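# Move the apple onto the cutting board and press down

## Task

Pick the apple up off the plate and place it on an exposed wooden part of the cutting board, well away from the knife and from every edge of the board. Then push it steadily down against the board for several seconds without easing off. The run stops and counts as failed if the board or the knife gets shifted, or if the apple is squeezed hard enough to crush it. It also fails if anything is still in motion at the end, if the result only holds because the robot is holding it, if anything the robot is touching at the end sinks more than about a fingernail's width once released, or if anything ends up pushed or placed off the table.

## Robot and tools

ROBOT. Two arms, left_arm and right_arm, face each other across a table. Each carries an identical five-finger RIGHT hand, so hand axes and numbers mean the same on both. All reported poses use one world frame: origin on the tabletop halfway between the arm bases, z up, tabletop at z = 0, left_arm's base on the +y side. The names left and right are not image sides.

HAND POINT. Each arm is steered by a point 0.05 m in front of the palm, where the index pad meets the thumb tip in a pinch. Its +z runs along the straightened fingers, which reach 0.06 to 0.07 m past it. Its +y points out of the palm. Its +x points across the palm toward the little finger. A wrist bracket on the little-finger side sits 0.03 m beyond the point along +y and 0.11 m across, and can collide with things. With the thumb turned in front of the palm, a whole-hand wrap fits objects 0.035 to 0.08 m wide. Turn the thumb before reaching the object.

ROW LAYOUT (shared by execute_actions and move). One flat list of 28 numbers covers both arms, even if only one moves. Order: left_arm dx, dy, dz, rx, ry, rz, then left_gripper little, ring, middle, index, thumb_bend, thumb_turn, force_limit, speed, then the same 14 for right_arm and right_gripper. Every number lies in [-1, 1].
- dx..rz are OFFSETS, not poses: a displacement from the hand point's measured pose at the start of the action, in the hand point's own axes. 1.0 equals 0.6 m or 180 degrees. rx, ry, rz form a single rotation vector. Each step the command is clipped to 100 mm and 16 degrees from the current measured pose.
- The six finger values are absolute targets: +1 open/straight, -1 fully curled. thumb_turn +1 puts the thumb beside the palm, -1 in front, facing the fingers. A pinch is roughly index -0.22, thumb_bend -0.75, thumb_turn -0.57.
- force_limit maps linearly from about 0 N (-1) to 10 N (+1) fingertip force, 15 N for the two thumb motors. It only stops closing, not opening.
- speed maps linearly from nearly 0 (-1) to full (+1). At full speed a full finger stroke takes 0.6 s. For a gentle grip, close at -0.9 or slower, since fast fingers overshoot.
- No hand value means keep as is. To leave a hand alone, resend its last eight numbers, or before any, its hand_measured plus hand_force_limit and hand_speed. A motor only starts when its target changes by 0.01 or more.

TOOLS.
- execute_actions(actions): a list of actions, each a table of up to 15 rows. Each row lasts one control step (1/30 s). A short table repeats its last row up to 15 steps (0.5 s per action). Every row's offset is measured from that action's start pose, not from the previous row. For a call's first action, the start is the last pose reported. An empty list just returns state and images.
- move(target, speed, stop_force, blocking): target is one 28-number row, offsets from the pose in the latest result that showed one. Hand values in it are sent at the start. It drives both hand points in straight lines that finish together, lasting 0.5 to 10 s. speed is metres per second, 0.002 to 0.5, default 0.25, with turning at up to twice that in rad/s. stop_force, 9 to 40 N for both arms, ends an arm's path when its wrist sensor feels that much extra push against the motion. The arm then backs up two steps and holds. It is unreliable if the hand rotates during the move, and refused in the first 0.2 s or with blocking=false. Leave it out when moving away from a surface you press on. Use it with very low speed when pressing, since the impact and the lingering press can exceed it. blocking=false returns after 0.5 s; check with wait(0). Other motion commands are refused until the move ends.
- wait(seconds): 0 to 10; arms keep their last command.
- stop(): brakes a running move; needs stopping room.
- zoom_image(camera, region): camera is cam_low, cam_left_wrist or cam_right_wrist; region is [x0, y0, x1, y1] in pixels, at most 504 by 504.
- show_instructions(): shows reference images.
- finished_scene(scene): ends the current scene by its number; irreversible.

RESULTS. The state line gives each hand point's position in metres, its orientation as quat wxyz, and velocities. Printed positions may drift at long reach. The Hand target lines show what the controller is driving toward. A pose unreachable line means the clearance check altered or blocked that arm. Step readings list positions, with HELD marking held-back steps. The move: line reports how each arm ended: done, off_target, moving, held, fault, or contact (stopped by stop_force). limits=paced means clipping; limits=held means blocked steps, after which the arm may jump fast. Wrist force and torque are in the end effector's axes. They carry an offset up to about 4 N, noise up to about 2.4 N, and saturate near 50 N. When pressing, the force points back into the arm. hand_measured, hand_stopped_by (moving, target, force, stalled, fault) and hand_load_n each give six values in motor order. Loads dropping near 0 mean the grip is lost. MOTOR HOT appears at 70 °C; at 85 °C the arm brakes for a long time.

CAMERAS. cam_low is 896x504; the two wrist cameras are 504x504 fisheye.

AVOID. Joint torque over its limit (133 N m for the big joints, 24.9 N m for the wrist joints, held weight included) or any outside force of 150 N halts that arm for 10 s. The arms are stiff, so aiming even slightly beyond a firm contact can fault. Faster touches hit harder. Do not let the arms strike or press on each other. Do not bump or shift the board or knife. Do not squeeze the apple too hard. Do not drop anything or push anything off the table. Finish with everything still and stable on its own.

Each tool is called after "Call:" in YAML: its name, and indented under it one key for each argument.

Reference images:

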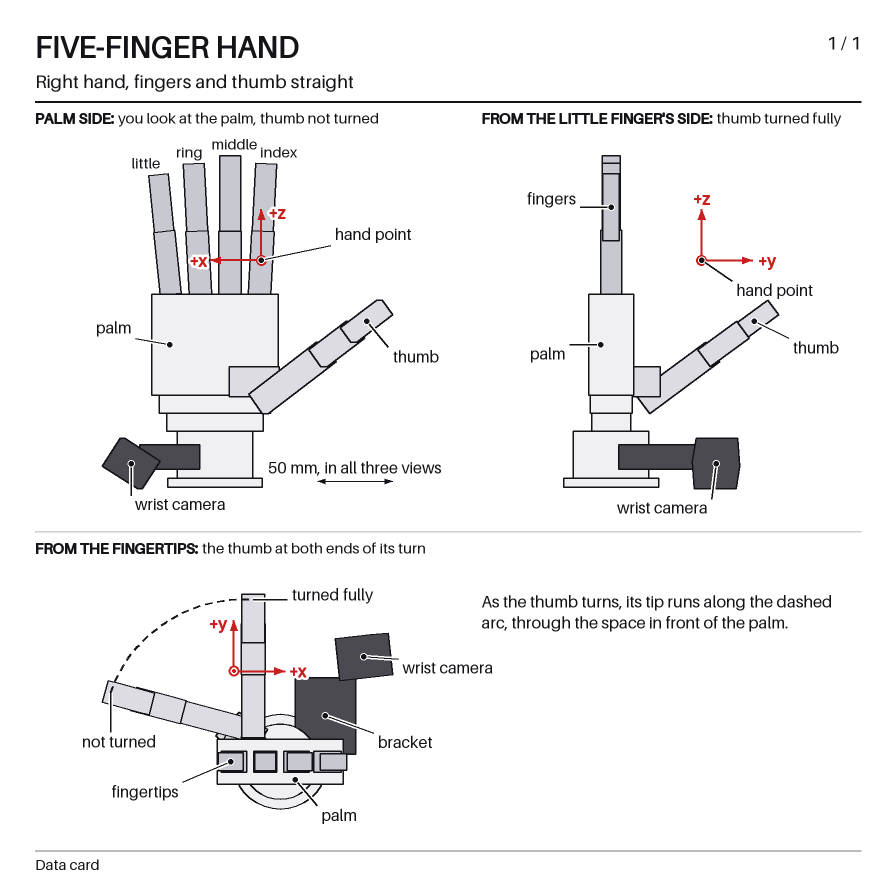

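## Session

Call:
execute_actions:
  actions: []

Scene clock: 0.00 s.
left_arm: end_effector_position=(+0.3243, +0.5019, +0.4739) hand_measured=(+1.000, +1.000, +1.000, +1.000, +1.000, +1.000) hand_load_n=(+0.0, +0.0, +0.0, +0.0, +0.0, +0.0) hand_stopped_by=(target, target, target, target, target, target) hand_force_limit=0.00 hand_speed=-0.80 end_effector_quat_wxyz=(+0.005, +0.278, +0.960, -0.004) end_effector_velocity=(+0.000, -0.000, -0.000) end_effector_angular_velocity=(-0.001, -0.000, +0.000) | right_arm: end_effector_position=(+0.1130, -0.2451, +0.4778) hand_measured=(+1.000, +1.000, +1.000, +1.000, +1.000, +1.000) hand_load_n=(+0.0, +0.0, +0.0, +0.0, +0.0, +0.0) hand_stopped_by=(target, target, target, target, target, target) hand_force_limit=0.00 hand_speed=-0.80 end_effector_quat_wxyz=(+0.017, -0.330, +0.944, -0.012) end_effector_velocity=(+0.000, -0.000, -0.000) end_effector_angular_velocity=(-0.001, -0.001, -0.000)
Joint positions: left_arm=[ 0.58  -1.704  1.335  1.927  1.572 -1.908] | right_arm=[-1.167 -1.74   1.345  1.933  1.597 -1.872]
Joint velocities: left_arm=[ 0.001  0.     0.    -0.001  0.     0.   ] | right_arm=[ 0.    -0.     0.    -0.001  0.001  0.   ]
Motor temperatures (°C, as the motors report them): left_arm=[26 23 24 32 30 30] | right_arm=[26 25 24 28 27 33]
Wrist force (N, on the end effector, along its own x y z axes, offset not removed): no reading
Wrist torque (N m, same axes, about the end effector's origin, offset not removed): no reading
Hand target (left_arm): +0.324, +0.502, +0.474; +0.005, +0.278, +0.960, -0.004
Hand target (right_arm): +0.113, -0.245, +0.478; +0.017, -0.330, +0.944, -0.012

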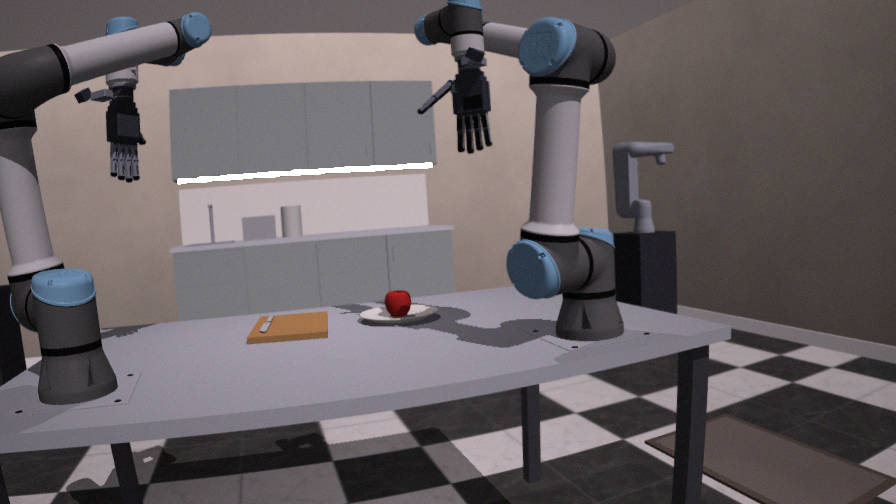

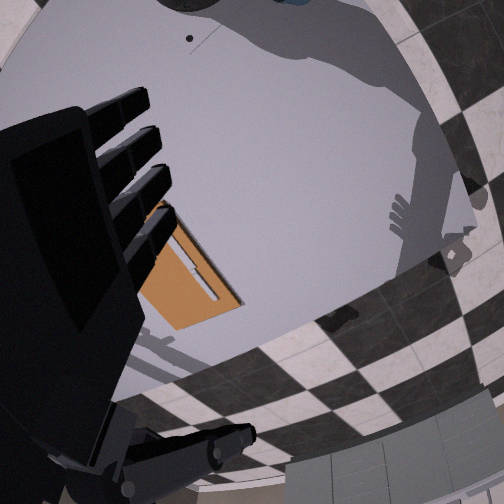

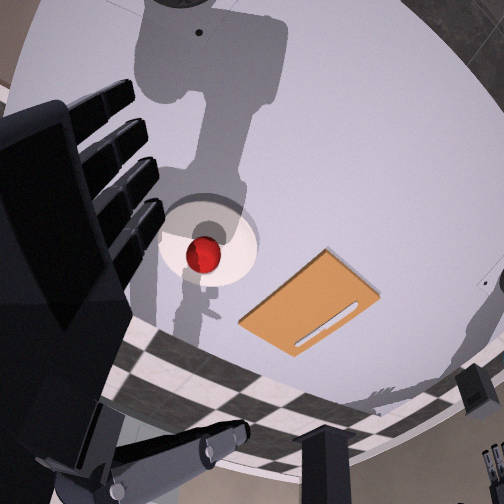

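Call:
zoom_image:
  camera: "cam_low"
  region: [220, 270, 460, 370]

Call:
zoom_image:
  camera: "cam_right_wrist"
  region: [130, 170, 410, 380]

Region (220, 270, 460, 370) of cam_low's 896x504 image, scaled by 2.100, with more detail than that image has; it fills the top 210 rows of this view, and the rest is white.

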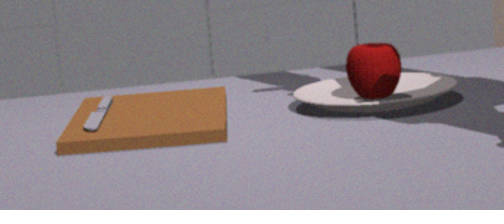

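Region (130, 170, 410, 380) of cam_right_wrist's 504x504 image, scaled by 1.800, with more detail than that image has; it fills the top 378 rows of this view, and the rest is white.

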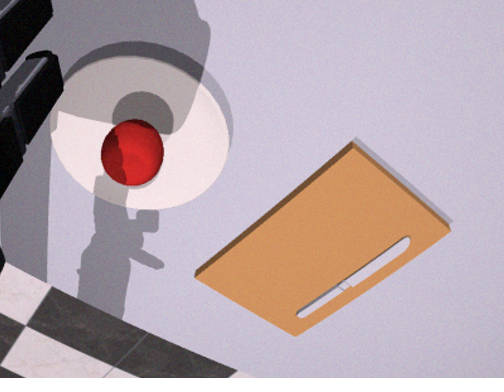

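Call:
zoom_image:
  camera: "cam_right_wrist"
  region: [230, 240, 390, 365]

Call:
zoom_image:
  camera: "cam_left_wrist"
  region: [120, 180, 280, 340]

Region (230, 240, 390, 365) of cam_right_wrist's 504x504 image, scaled by 3.150, with more detail than that image has; it fills the top 394 rows of this view, and the rest is white.

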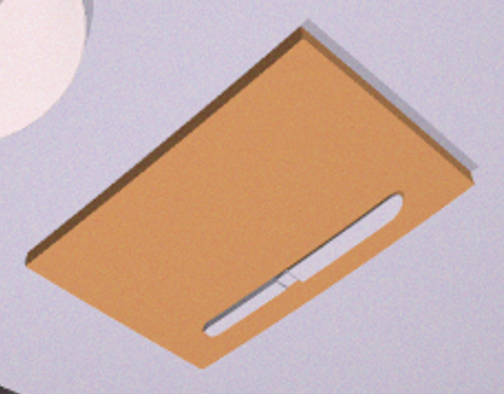

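Region (120, 180, 280, 340) of cam_left_wrist's 504x504 image, scaled by 3.150, with more detail than that image has.

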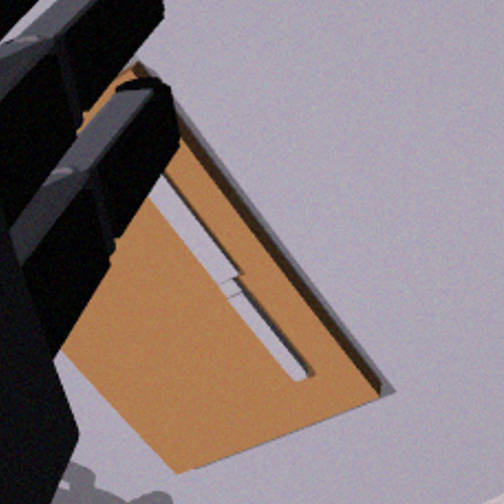

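Call:
move:
  target: [0,0,0,0,0,0, 1,1,1,1,1,1,0,-0.8, -0.4509,-0.2007,0.4811,0.2367,-0.2163,-0.4126, 1,1,1,1,1,-1,0,0]
  speed: 0.35

Scene clock: 122.97 s.
left_arm: end_effector_position=(+0.3243, +0.5019, +0.4739) hand_measured=(+1.000, +1.000, +1.000, +1.000, +1.000, +1.000) hand_load_n=(+0.0, +0.0, +0.0, +0.0, +0.0, +0.0) hand_stopped_by=(target, target, target, target, target, target) hand_force_limit=0.00 hand_speed=-0.80 end_effector_quat_wxyz=(+0.005, +0.278, +0.960, -0.004) end_effector_velocity=(-0.000, +0.000, +0.000) end_effector_angular_velocity=(-0.000, +0.000, +0.001) | right_arm: end_effector_position=(+0.4114, -0.1745, +0.2002) hand_measured=(+1.000, +1.000, +1.000, +1.000, +1.000, -1.000) hand_load_n=(+0.0, +0.0, +0.0, +0.0, +0.0, +0.0) hand_stopped_by=(target, target, target, target, target, target) hand_force_limit=0.00 hand_speed=0.00 end_effector_quat_wxyz=(+0.399, -0.768, +0.444, -0.232) end_effector_velocity=(+0.001, +0.001, -0.001) end_effector_angular_velocity=(+0.003, -0.002, +0.008)
Joint positions: left_arm=[ 0.58  -1.704  1.335  1.927  1.572 -1.908] | right_arm=[-1.278 -1.522  1.814  0.335  1.359 -3.294]
Joint velocities: left_arm=[-0.    -0.     0.     0.     0.    -0.001] | right_arm=[-0.002  0.002  0.002 -0.005 -0.009 -0.004]
Motor temperatures (°C, as the motors report them): left_arm=[26 23 24 32 30 30] | right_arm=[26 25 24 28 27 33]
Wrist force (N, on the end effector, along its own x y z axes, offset not removed): left_arm=[1.9 -3.2 -0.6] | right_arm=[0.3 2.2 -0.1]
Wrist torque (N m, same axes, about the end effector's origin, offset not removed): left_arm=[-0.21 -0.15 -0.01] | right_arm=[0.48 0.02 -0.06]
Hand target (left_arm): +0.324, +0.502, +0.474; +0.005, +0.278, +0.960, -0.004
Hand target (right_arm): +0.412, -0.174, +0.200; -0.399, +0.768, -0.444, +0.232
Off the commanded pose (left_arm): 0.000 m, 0 deg.
Off the commanded pose (right_arm): 0.000 m, 0 deg.
move: done
camera_calibration (this result's frames):
cam_right_wrist: T_world_to_cam=[[-0.512829, -0.181044, -0.839184, 0.348046], [-0.766519, 0.536755, 0.352624, 0.346157], [0.386595, 0.824086, -0.414037, 0.193096], [0, 0, 0, 1]] pos_world=[0.369174, -0.281918, 0.24996]

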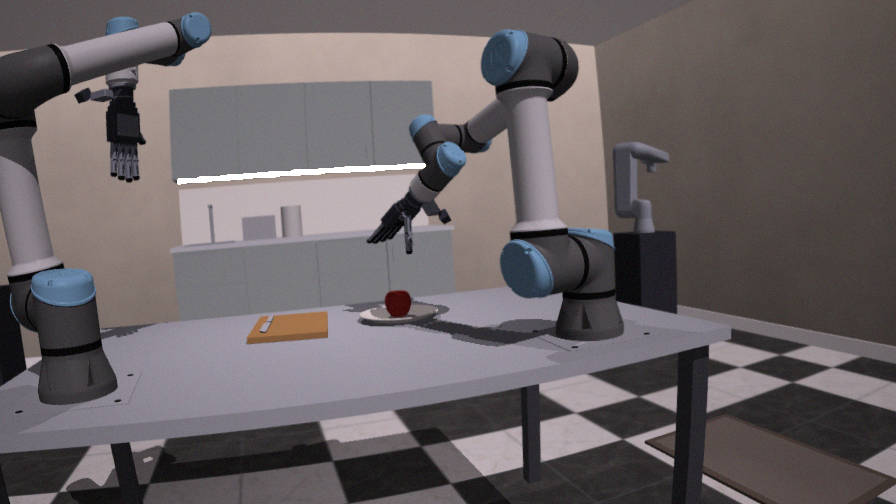

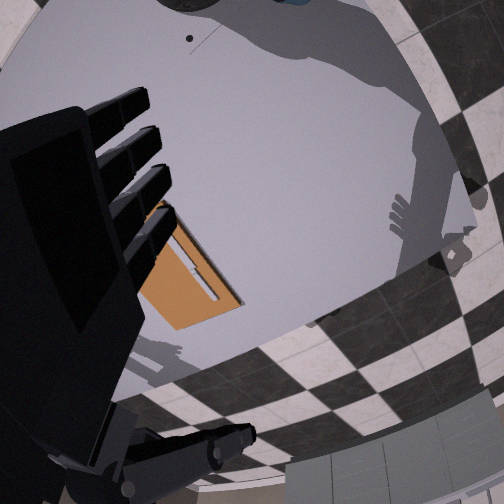

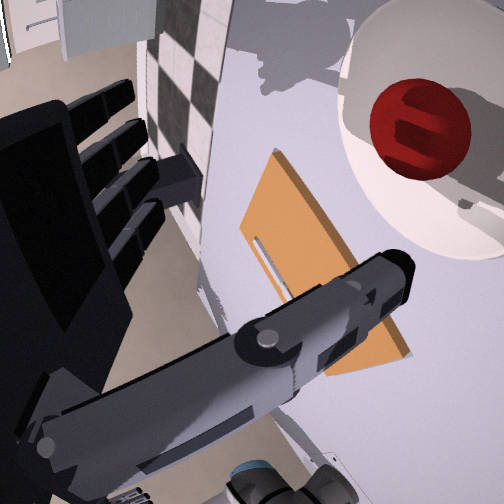

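Call:
zoom_image:
  camera: "cam_right_wrist"
  region: [304, 0, 504, 280]

Call:
zoom_image:
  camera: "cam_low"
  region: [330, 180, 490, 340]

Region (304, 0, 504, 280) of cam_right_wrist's 504x504 image, scaled by 1.800, with more detail than that image has; it fills the left 360 columns of this view, and the rest is white.

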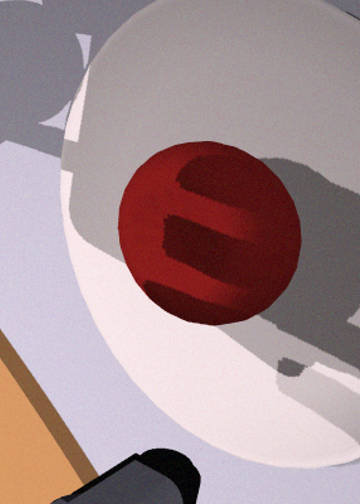

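Region (330, 180, 490, 340) of cam_low's 896x504 image, scaled by 3.150, with more detail than that image has.

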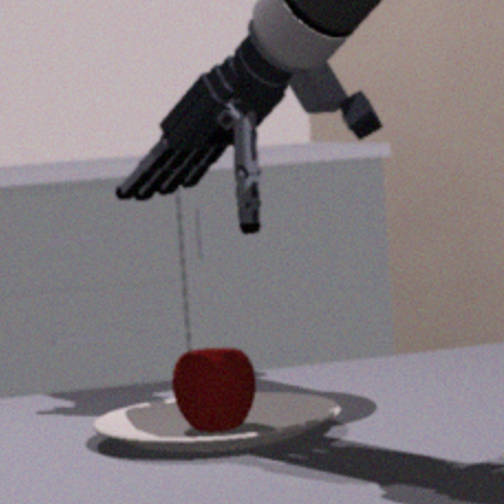

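Call:
move:
  target: [0,0,0,0,0,0, 1,1,1,1,1,1,0,-0.8, 0.0244,0.0833,0.0996,0,0,0, 1,1,1,1,1,-1,0,0]
  speed: 0.2

Scene clock: 170.53 s.
left_arm: end_effector_position=(+0.3243, +0.5019, +0.4739) hand_measured=(+1.000, +1.000, +1.000, +1.000, +1.000, +1.000) hand_load_n=(+0.0, +0.0, +0.0, +0.0, +0.0, +0.0) hand_stopped_by=(target, target, target, target, target, target) hand_force_limit=0.00 hand_speed=-0.80 end_effector_quat_wxyz=(+0.005, +0.278, +0.960, -0.004) end_effector_velocity=(-0.000, -0.000, -0.000) end_effector_angular_velocity=(+0.000, +0.001, -0.001) | right_arm: end_effector_position=(+0.4363, -0.1771, +0.1251) hand_measured=(+1.000, +1.000, +1.000, +1.000, +1.000, -1.000) hand_load_n=(+0.0, +0.0, +0.0, +0.0, +0.0, +0.0) hand_stopped_by=(target, target, target, target, target, target) hand_force_limit=0.00 hand_speed=0.00 end_effector_quat_wxyz=(+0.399, -0.768, +0.444, -0.232) end_effector_velocity=(+0.001, +0.000, -0.001) end_effector_angular_velocity=(+0.001, -0.002, +0.001)
Joint positions: left_arm=[ 0.58  -1.704  1.335  1.927  1.572 -1.908] | right_arm=[-1.303 -1.405  1.891  0.145  1.339 -3.309]
Joint velocities: left_arm=[-0.001  0.    -0.     0.     0.    -0.   ] | right_arm=[-0.001  0.004 -0.    -0.006 -0.002 -0.   ]
Motor temperatures (°C, as the motors report them): left_arm=[26 23 24 32 30 30] | right_arm=[26 25 24 28 27 33]
Wrist force (N, on the end effector, along its own x y z axes, offset not removed): left_arm=[-0.4 -1.0 1.4] | right_arm=[1.6 0.5 -0.5]
Wrist torque (N m, same axes, about the end effector's origin, offset not removed): left_arm=[-0.15 -0.03 0.14] | right_arm=[0.29 -0.22 -0.17]
Hand target (left_arm): +0.324, +0.502, +0.474; +0.005, +0.278, +0.960, -0.004
Hand target (right_arm): +0.436, -0.177, +0.125; -0.399, +0.768, -0.444, +0.232
Off the commanded pose (left_arm): 0.000 m, 0 deg.
Off the commanded pose (right_arm): 0.000 m, 0 deg.
move: done
camera_calibration (this result's frames):
cam_left_wrist: T_world_to_cam=[[0.604967, 0.793706, -0.063606, -0.56092], [0.701927, -0.493886, 0.5132, -0.211869], [0.375916, -0.355116, -0.855909, 0.591661], [0, 0, 0, 1]] pos_world=[0.26564, 0.550675, 0.579461]
cam_right_wrist: T_world_to_cam=[[-0.512841, -0.181071, -0.83917, 0.297326], [-0.766523, 0.536746, 0.352628, 0.393087], [0.386571, 0.824085, -0.414061, 0.154555], [0, 0, 0, 1]] pos_world=[0.394045, -0.284517, 0.174888]

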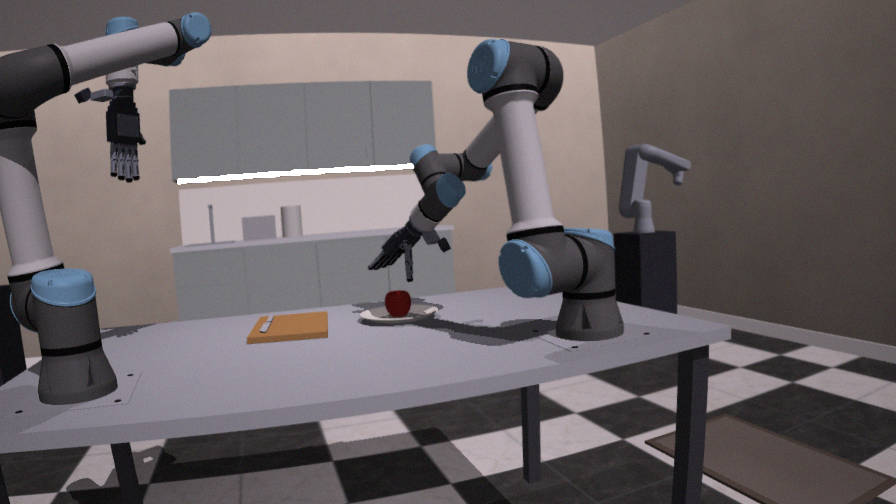

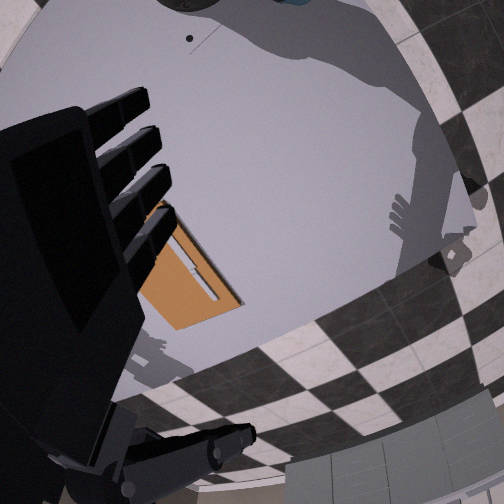

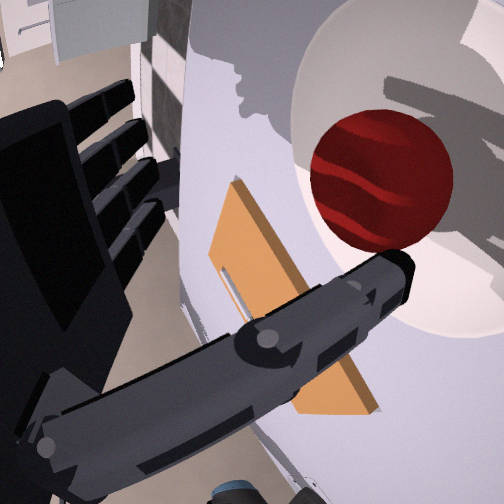

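Call:
zoom_image:
  camera: "cam_right_wrist"
  region: [264, 60, 504, 340]

Call:
zoom_image:
  camera: "cam_low"
  region: [340, 210, 470, 340]

Region (264, 60, 504, 340) of cam_right_wrist's 504x504 image, scaled by 1.800, with more detail than that image has; it fills the left 432 columns of this view, and the rest is white.

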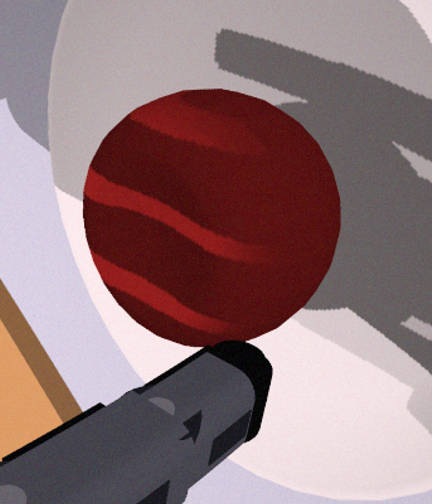

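Region (340, 210, 470, 340) of cam_low's 896x504 image, scaled by 3.877, with more detail than that image has.

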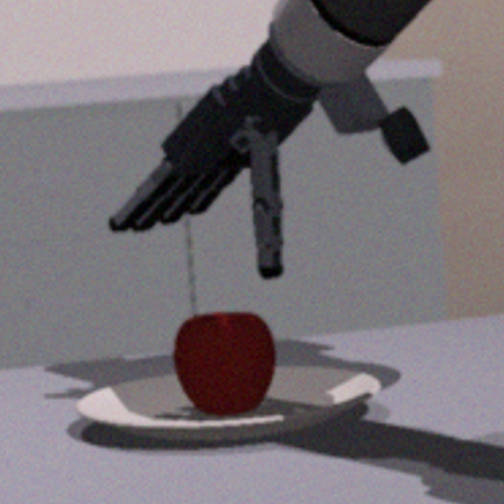

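Call:
move:
  target: [0,0,0,0,0,0, 1,1,1,1,1,1,0,-0.8, 0,0.0740,0.0396,0,0,0, 1,1,1,1,1,-1,0,0]
  speed: 0.08

Call:
zoom_image:
  camera: "cam_low"
  region: [340, 210, 470, 340]

Scene clock: 247.50 s.
left_arm: end_effector_position=(+0.3243, +0.5019, +0.4739) hand_measured=(+1.000, +1.000, +1.000, +1.000, +1.000, +1.000) hand_load_n=(+0.0, +0.0, +0.0, +0.0, +0.0, +0.0) hand_stopped_by=(target, target, target, target, target, target) hand_force_limit=0.00 hand_speed=-0.80 end_effector_quat_wxyz=(+0.005, +0.278, +0.960, -0.004) end_effector_velocity=(-0.000, -0.000, -0.000) end_effector_angular_velocity=(+0.001, +0.001, -0.000) | right_arm: end_effector_position=(+0.4311, -0.1801, +0.0753) hand_measured=(+1.000, +1.000, +1.000, +1.000, +1.000, -1.000) hand_load_n=(+0.0, +0.0, +0.0, +0.0, +0.0, +0.0) hand_stopped_by=(target, target, target, target, target, target) hand_force_limit=0.00 hand_speed=0.00 end_effector_quat_wxyz=(+0.399, -0.768, +0.444, -0.232) end_effector_velocity=(-0.000, +0.000, -0.002) end_effector_angular_velocity=(-0.000, -0.000, +0.001)
Joint positions: left_arm=[ 0.58  -1.704  1.335  1.927  1.572 -1.908] | right_arm=[-1.307 -1.353  1.975  0.009  1.335 -3.312]
Joint velocities: left_arm=[-0.     0.    -0.     0.001  0.     0.   ] | right_arm=[ 0.001  0.002  0.003 -0.005  0.    -0.   ]
Motor temperatures (°C, as the motors report them): left_arm=[26 23 24 32 30 30] | right_arm=[26 25 24 28 27 33]
Wrist force (N, on the end effector, along its own x y z axes, offset not removed): left_arm=[-3.1 2.1 -0.5] | right_arm=[2.0 1.3 -0.2]
Wrist torque (N m, same axes, about the end effector's origin, offset not removed): left_arm=[0.42 0.24 -0.10] | right_arm=[0.35 -0.23 -0.05]
Hand target (left_arm): +0.324, +0.502, +0.474; +0.005, +0.278, +0.960, -0.004
Hand target (right_arm): +0.431, -0.180, +0.075; -0.399, +0.768, -0.444, +0.232
Off the commanded pose (left_arm): 0.000 m, 0 deg.
Off the commanded pose (right_arm): 0.000 m, 0 deg.
move: done
camera_calibration (this result's frames):
cam_left_wrist: T_world_to_cam=[[0.604967, 0.793706, -0.0636059, -0.56092], [0.701927, -0.493886, 0.5132, -0.211869], [0.375916, -0.355116, -0.855909, 0.591661], [0, 0, 0, 1]] pos_world=[0.26564, 0.550675, 0.579461]
cam_right_wrist: T_world_to_cam=[[-0.512854, -0.181116, -0.839153, 0.252295], [-0.766528, 0.536742, 0.352622, 0.408317], [0.386543, 0.824078, -0.414101, 0.138372], [0, 0, 0, 1]] pos_world=[0.38889, -0.287496, 0.125033]

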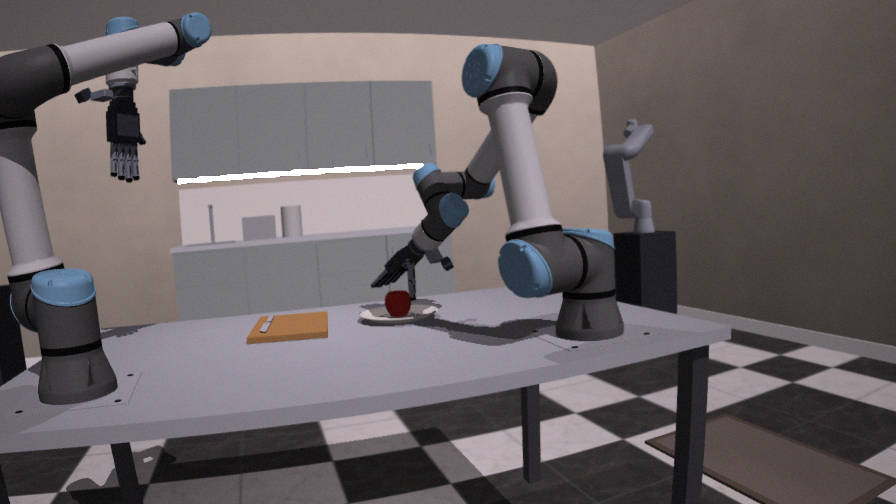

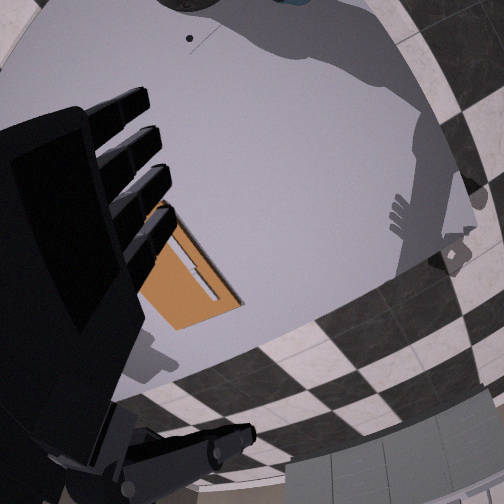

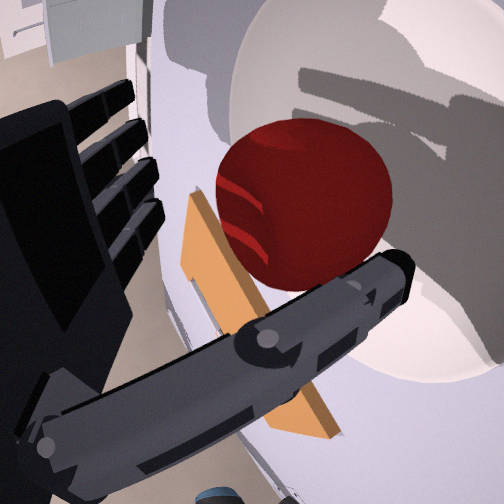

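Region (340, 210, 470, 340) of cam_low's 896x504 image, scaled by 3.877, with more detail than that image has.

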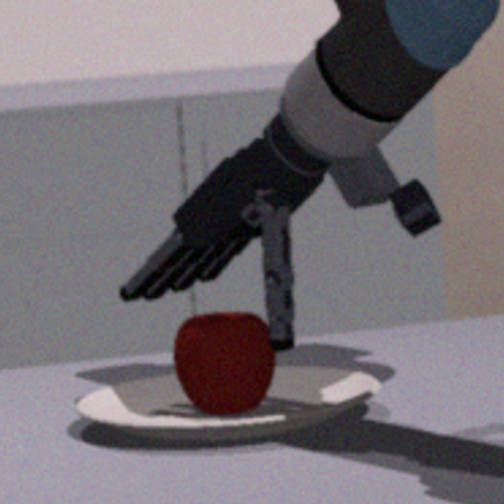

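Call:
move:
  target: [0,0,0,0,0,0, 1,1,1,1,1,1,0,-0.8, 0,0.0341,0.0239,0,0,0, 1,1,1,1,1,-1,0,0]
  speed: 0.05

Call:
zoom_image:
  camera: "cam_low"
  region: [340, 210, 470, 340]

Scene clock: 263.00 s.
left_arm: end_effector_position=(+0.3243, +0.5019, +0.4739) hand_measured=(+1.000, +1.000, +1.000, +1.000, +1.000, +1.000) hand_load_n=(+0.0, +0.0, +0.0, +0.0, +0.0, +0.0) hand_stopped_by=(target, target, target, target, target, target) hand_force_limit=0.00 hand_speed=-0.80 end_effector_quat_wxyz=(+0.005, +0.278, +0.960, -0.004) end_effector_velocity=(-0.000, +0.000, +0.000) end_effector_angular_velocity=(-0.000, -0.000, -0.000) | right_arm: end_effector_position=(+0.4312, -0.1801, +0.0504) hand_measured=(+1.000, +1.000, +1.000, +1.000, +1.000, -1.000) hand_load_n=(+0.0, +0.0, +0.0, +0.0, +0.0, +0.0) hand_stopped_by=(target, target, target, target, target, target) hand_force_limit=0.00 hand_speed=0.00 end_effector_quat_wxyz=(+0.399, -0.768, +0.444, -0.232) end_effector_velocity=(+0.001, -0.000, -0.001) end_effector_angular_velocity=(+0.000, -0.001, -0.001)
Joint positions: left_arm=[ 0.58  -1.704  1.335  1.927  1.572 -1.908] | right_arm=[-1.307 -1.314  2.004 -0.059  1.335 -3.312]
Joint velocities: left_arm=[-0. -0.  0. -0. -0.  0.] | right_arm=[-0.002  0.003  0.001 -0.005 -0.001 -0.001]
Motor temperatures (°C, as the motors report them): left_arm=[26 23 24 32 30 30] | right_arm=[26 25 24 28 27 33]
Wrist force (N, on the end effector, along its own x y z axes, offset not removed): left_arm=[1.7 -0.4 0.4] | right_arm=[1.5 1.9 0.2]
Wrist torque (N m, same axes, about the end effector's origin, offset not removed): left_arm=[0.01 -0.28 0.17] | right_arm=[0.43 -0.18 -0.06]
Hand target (left_arm): +0.324, +0.502, +0.474; +0.005, +0.278, +0.960, -0.004
Hand target (right_arm): +0.431, -0.180, +0.050; -0.399, +0.768, -0.444, +0.232
Off the commanded pose (left_arm): 0.000 m, 0 deg.
Off the commanded pose (right_arm): 0.000 m, 0 deg.
move: done
camera_calibration (this result's frames):
cam_left_wrist: T_world_to_cam=[[0.604967, 0.793706, -0.0636061, -0.56092], [0.701927, -0.493886, 0.5132, -0.211869], [0.375916, -0.355116, -0.855909, 0.591661], [0, 0, 0, 1]] pos_world=[0.26564, 0.550675, 0.579461]
cam_right_wrist: T_world_to_cam=[[-0.512893, -0.181053, -0.839143, 0.231489], [-0.766485, 0.536773, 0.35267, 0.417105], [0.386577, 0.824072, -0.414081, 0.128063], [0, 0, 0, 1]] pos_world=[0.388927, -0.287512, 0.10018]

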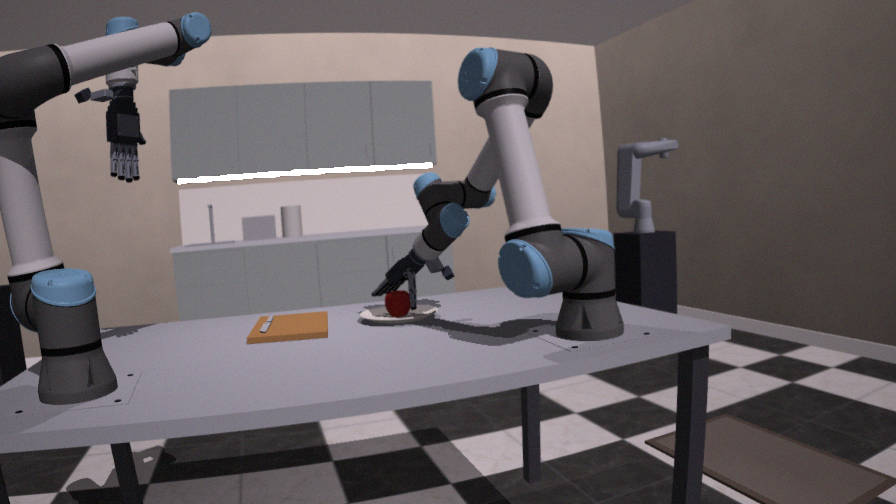

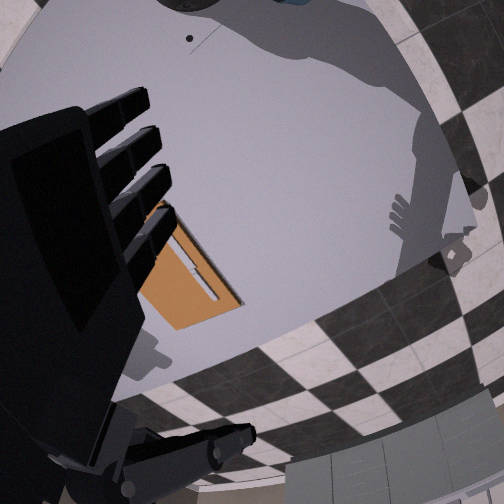

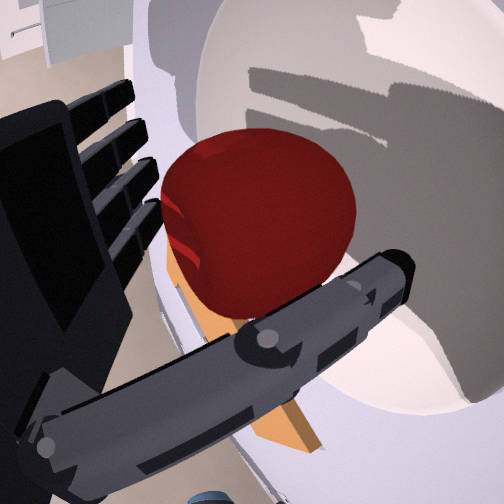

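Region (340, 210, 470, 340) of cam_low's 896x504 image, scaled by 3.877, with more detail than that image has.

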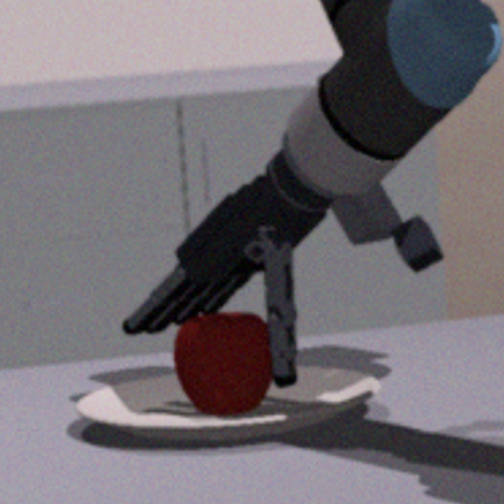

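Call:
move:
  target: [0,0,0,0,0,0, 1,1,1,1,1,1,0,-0.8, 0,0.0068,0.0048,0,0,0, 0.7,0.7,0.7,0.7,1,-1,0,-0.5]
  speed: 0.02

Call:
zoom_image:
  camera: "cam_low"
  region: [340, 210, 470, 340]

Scene clock: 299.27 s.
left_arm: end_effector_position=(+0.3243, +0.5019, +0.4739) hand_measured=(+1.000, +1.000, +1.000, +1.000, +1.000, +1.000) hand_load_n=(+0.0, +0.0, +0.0, +0.0, +0.0, +0.0) hand_stopped_by=(target, target, target, target, target, target) hand_force_limit=0.00 hand_speed=-0.80 end_effector_quat_wxyz=(+0.005, +0.278, +0.960, -0.004) end_effector_velocity=(+0.000, +0.000, -0.000) end_effector_angular_velocity=(-0.000, -0.000, +0.001) | right_arm: end_effector_position=(+0.4312, -0.1801, +0.0456) hand_measured=(+0.700, +0.700, +0.700, +0.700, +1.000, -1.000) hand_load_n=(+0.0, +0.0, +0.0, +0.0, +0.0, +0.0) hand_stopped_by=(target, target, target, target, target, target) hand_force_limit=0.00 hand_speed=-0.50 end_effector_quat_wxyz=(+0.399, -0.768, +0.444, -0.232) end_effector_velocity=(-0.000, +0.000, -0.002) end_effector_angular_velocity=(+0.001, +0.001, +0.001)
Joint positions: left_arm=[ 0.58  -1.704  1.335  1.927  1.572 -1.908] | right_arm=[-1.307 -1.306  2.009 -0.072  1.335 -3.312]
Joint velocities: left_arm=[ 0.001 -0.    -0.    -0.     0.    -0.001] | right_arm=[ 0.     0.003  0.003 -0.006 -0.001  0.001]
Motor temperatures (°C, as the motors report them): left_arm=[26 23 24 32 30 30] | right_arm=[26 25 24 28 27 33]
Wrist force (N, on the end effector, along its own x y z axes, offset not removed): left_arm=[0.8 -0.7 0.4] | right_arm=[2.6 2.4 -0.2]
Wrist torque (N m, same axes, about the end effector's origin, offset not removed): left_arm=[0.19 -0.06 0.08] | right_arm=[0.47 -0.45 -0.01]
Hand target (left_arm): +0.324, +0.502, +0.474; +0.005, +0.278, +0.960, -0.004
Hand target (right_arm): +0.431, -0.180, +0.045; -0.399, +0.768, -0.444, +0.232
Off the commanded pose (left_arm): 0.000 m, 0 deg.
Off the commanded pose (right_arm): 0.000 m, 0 deg.
move: done
camera_calibration (this result's frames):
cam_left_wrist: T_world_to_cam=[[0.604967, 0.793706, -0.063606, -0.56092], [0.701927, -0.493886, 0.5132, -0.211869], [0.375916, -0.355116, -0.855909, 0.591661], [0, 0, 0, 1]] pos_world=[0.26564, 0.550675, 0.579461]
cam_right_wrist: T_world_to_cam=[[-0.512878, -0.181123, -0.839137, 0.227423], [-0.766518, 0.536745, 0.35264, 0.418805], [0.386531, 0.824075, -0.414119, 0.126061], [0, 0, 0, 1]] pos_world=[0.388935, -0.287484, 0.0953555]

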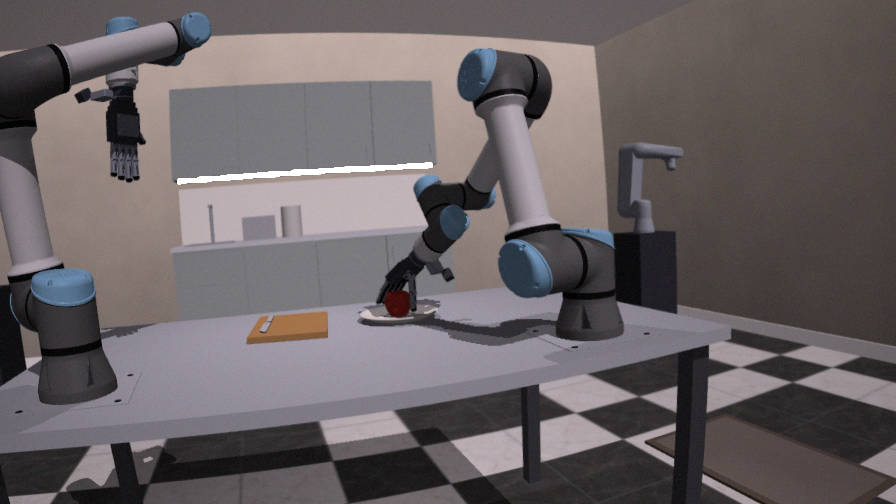

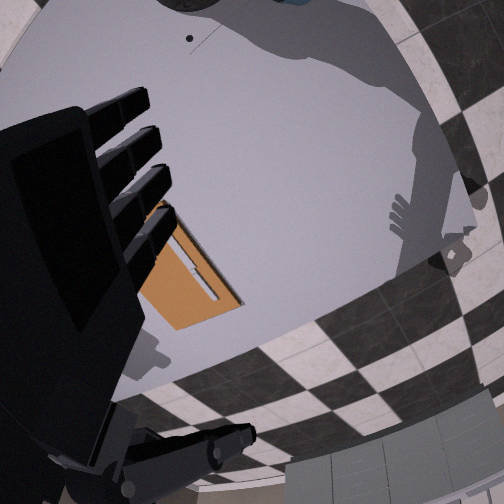

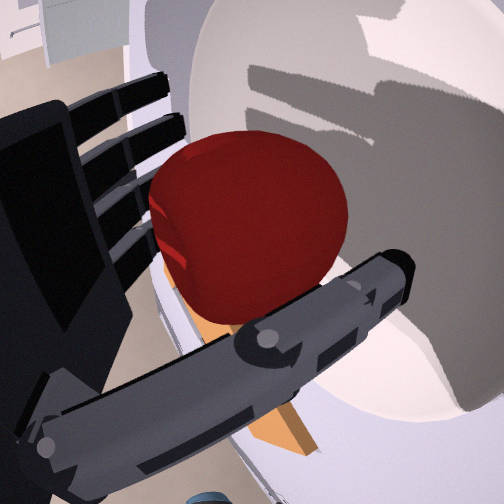

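Region (340, 210, 470, 340) of cam_low's 896x504 image, scaled by 3.877, with more detail than that image has.

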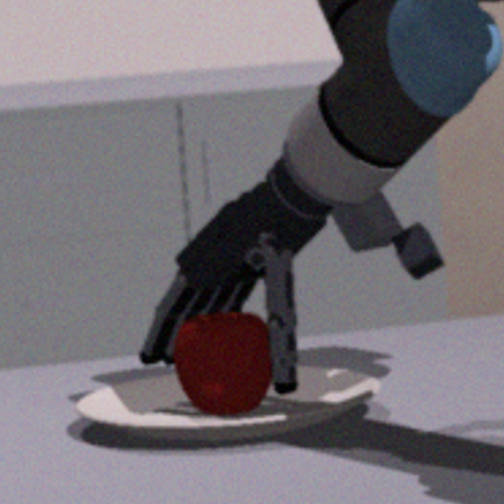

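Call:
execute_actions:
  actions:
    - [[0,0,0,0,0,0, 1,1,1,1,1,1,0,-0.8, 0,0,0,0,0,0, 0.7,0.55,0.55,0.55,0.6,-1,-0.6,-0.7]]
    - [[0,0,0,0,0,0, 1,1,1,1,1,1,0,-0.8, 0,0,0,0,0,0, 0.7,0.55,0.55,0.55,0.6,-1,-0.6,-0.7]]

Call:
zoom_image:
  camera: "cam_low"
  region: [340, 210, 470, 340]

Scene clock: 308.73 s.
left_arm: end_effector_position=(+0.3243, +0.5019, +0.4739) hand_measured=(+1.000, +1.000, +1.000, +1.000, +1.000, +1.000) hand_load_n=(+0.0, +0.0, +0.0, +0.0, +0.0, +0.0) hand_stopped_by=(target, target, target, target, target, target) hand_force_limit=0.00 hand_speed=-0.80 end_effector_quat_wxyz=(+0.005, +0.278, +0.960, -0.004) end_effector_velocity=(-0.000, -0.001, -0.000) end_effector_angular_velocity=(-0.000, -0.000, -0.002) | right_arm: end_effector_position=(+0.4312, -0.1801, +0.0456) hand_measured=(+0.700, +0.550, +0.550, +0.550, +0.716, -1.000) hand_load_n=(+0.0, +0.0, +0.0, +0.0, +0.0, +0.0) hand_stopped_by=(target, target, target, target, moving, target) hand_force_limit=-0.60 hand_speed=-0.70 end_effector_quat_wxyz=(+0.399, -0.768, +0.444, -0.232) end_effector_velocity=(-0.000, +0.000, -0.000) end_effector_angular_velocity=(+0.000, -0.000, +0.001)
Joint positions: left_arm=[ 0.58  -1.704  1.335  1.927  1.572 -1.908] | right_arm=[-1.307 -1.305  2.009 -0.072  1.335 -3.312]
Joint velocities: left_arm=[-0.002 -0.     0.    -0.    -0.     0.   ] | right_arm=[ 0.    -0.     0.    -0.001 -0.001 -0.   ]
Motor temperatures (°C, as the motors report them): left_arm=[26 23 24 32 30 30] | right_arm=[26 25 24 28 27 33]
Wrist force (N, on the end effector, along its own x y z axes, offset not removed): left_arm=[2.2 0.8 4.3] | right_arm=[1.4 2.9 -0.2]
Wrist torque (N m, same axes, about the end effector's origin, offset not removed): left_arm=[-0.06 -0.58 0.10] | right_arm=[0.55 -0.19 -0.05]
Hand target (left_arm): +0.324, +0.502, +0.474; +0.005, +0.278, +0.960, -0.004
Hand target (right_arm): +0.431, -0.180, +0.046; -0.399, +0.768, -0.444, +0.232
Off the commanded pose (left_arm): 0.000 m, 0 deg.
Off the commanded pose (right_arm): 0.000 m, 0 deg.
Step readings (end_effector_position; steps 1 to 15: 1st action; 16 to 30: 2nd action):
0: left_arm (+0.3243, +0.5019, +0.4739) | right_arm (+0.4312, -0.1801, +0.0454)
1: left_arm (+0.3243, +0.5019, +0.4739) | right_arm (+0.4312, -0.1801, +0.0454)
2: left_arm (+0.3243, +0.5019, +0.4739) | right_arm (+0.4312, -0.1801, +0.0454)
4: left_arm (+0.3243, +0.5019, +0.4739) | right_arm (+0.4312, -0.1801, +0.0454)
8: left_arm (+0.3243, +0.5019, +0.4739) | right_arm (+0.4312, -0.1801, +0.0454)
15: left_arm (+0.3243, +0.5019, +0.4739) | right_arm (+0.4312, -0.1801, +0.0456)
16: left_arm (+0.3243, +0.5019, +0.4739) | right_arm (+0.4312, -0.1801, +0.0456)
17: left_arm (+0.3243, +0.5019, +0.4739) | right_arm (+0.4312, -0.1801, +0.0456)
19: left_arm (+0.3243, +0.5019, +0.4739) | right_arm (+0.4312, -0.1801, +0.0456)
23: left_arm (+0.3243, +0.5019, +0.4739) | right_arm (+0.4312, -0.1801, +0.0456)
30: end_effector_position above
camera_calibration (this result's frames):
cam_left_wrist: T_world_to_cam=[[0.604967, 0.793706, -0.0636061, -0.56092], [0.701928, -0.493886, 0.5132, -0.211869], [0.375916, -0.355116, -0.855909, 0.591661], [0, 0, 0, 1]] pos_world=[0.26564, 0.550675, 0.579461]
cam_right_wrist: T_world_to_cam=[[-0.512941, -0.181065, -0.839111, 0.22744], [-0.766465, 0.536777, 0.352706, 0.418811], [0.386553, 0.824066, -0.414115, 0.126054], [0, 0, 0, 1]] pos_world=[0.388941, -0.287503, 0.095331]

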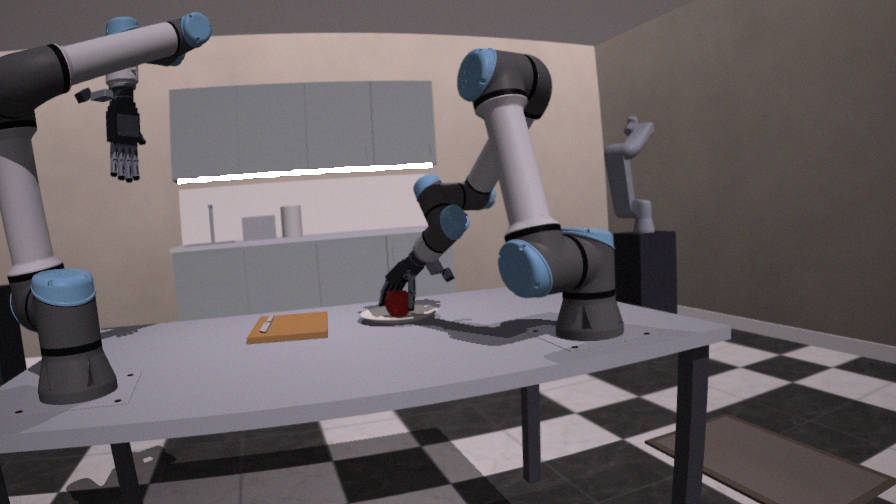

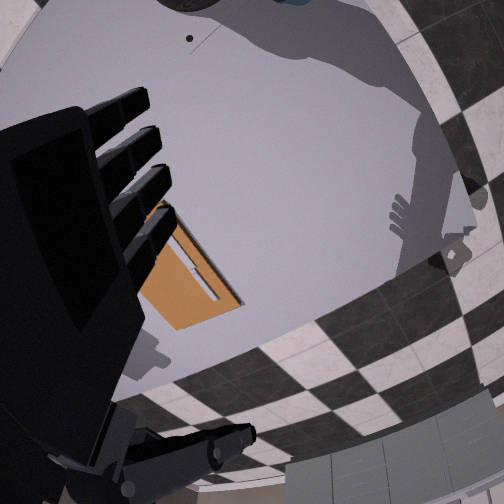

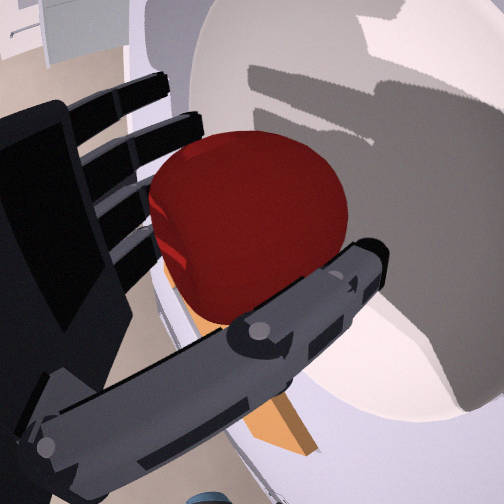

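Region (340, 210, 470, 340) of cam_low's 896x504 image, scaled by 3.877, with more detail than that image has.

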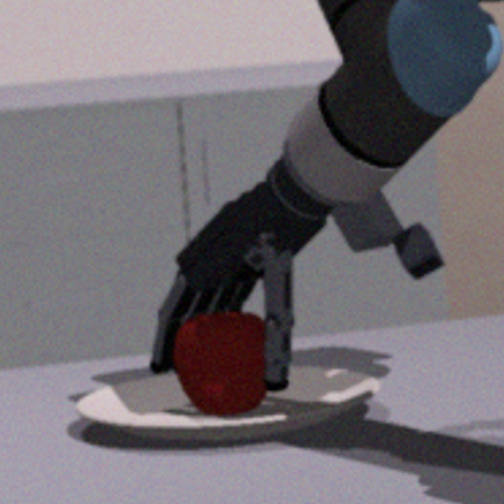

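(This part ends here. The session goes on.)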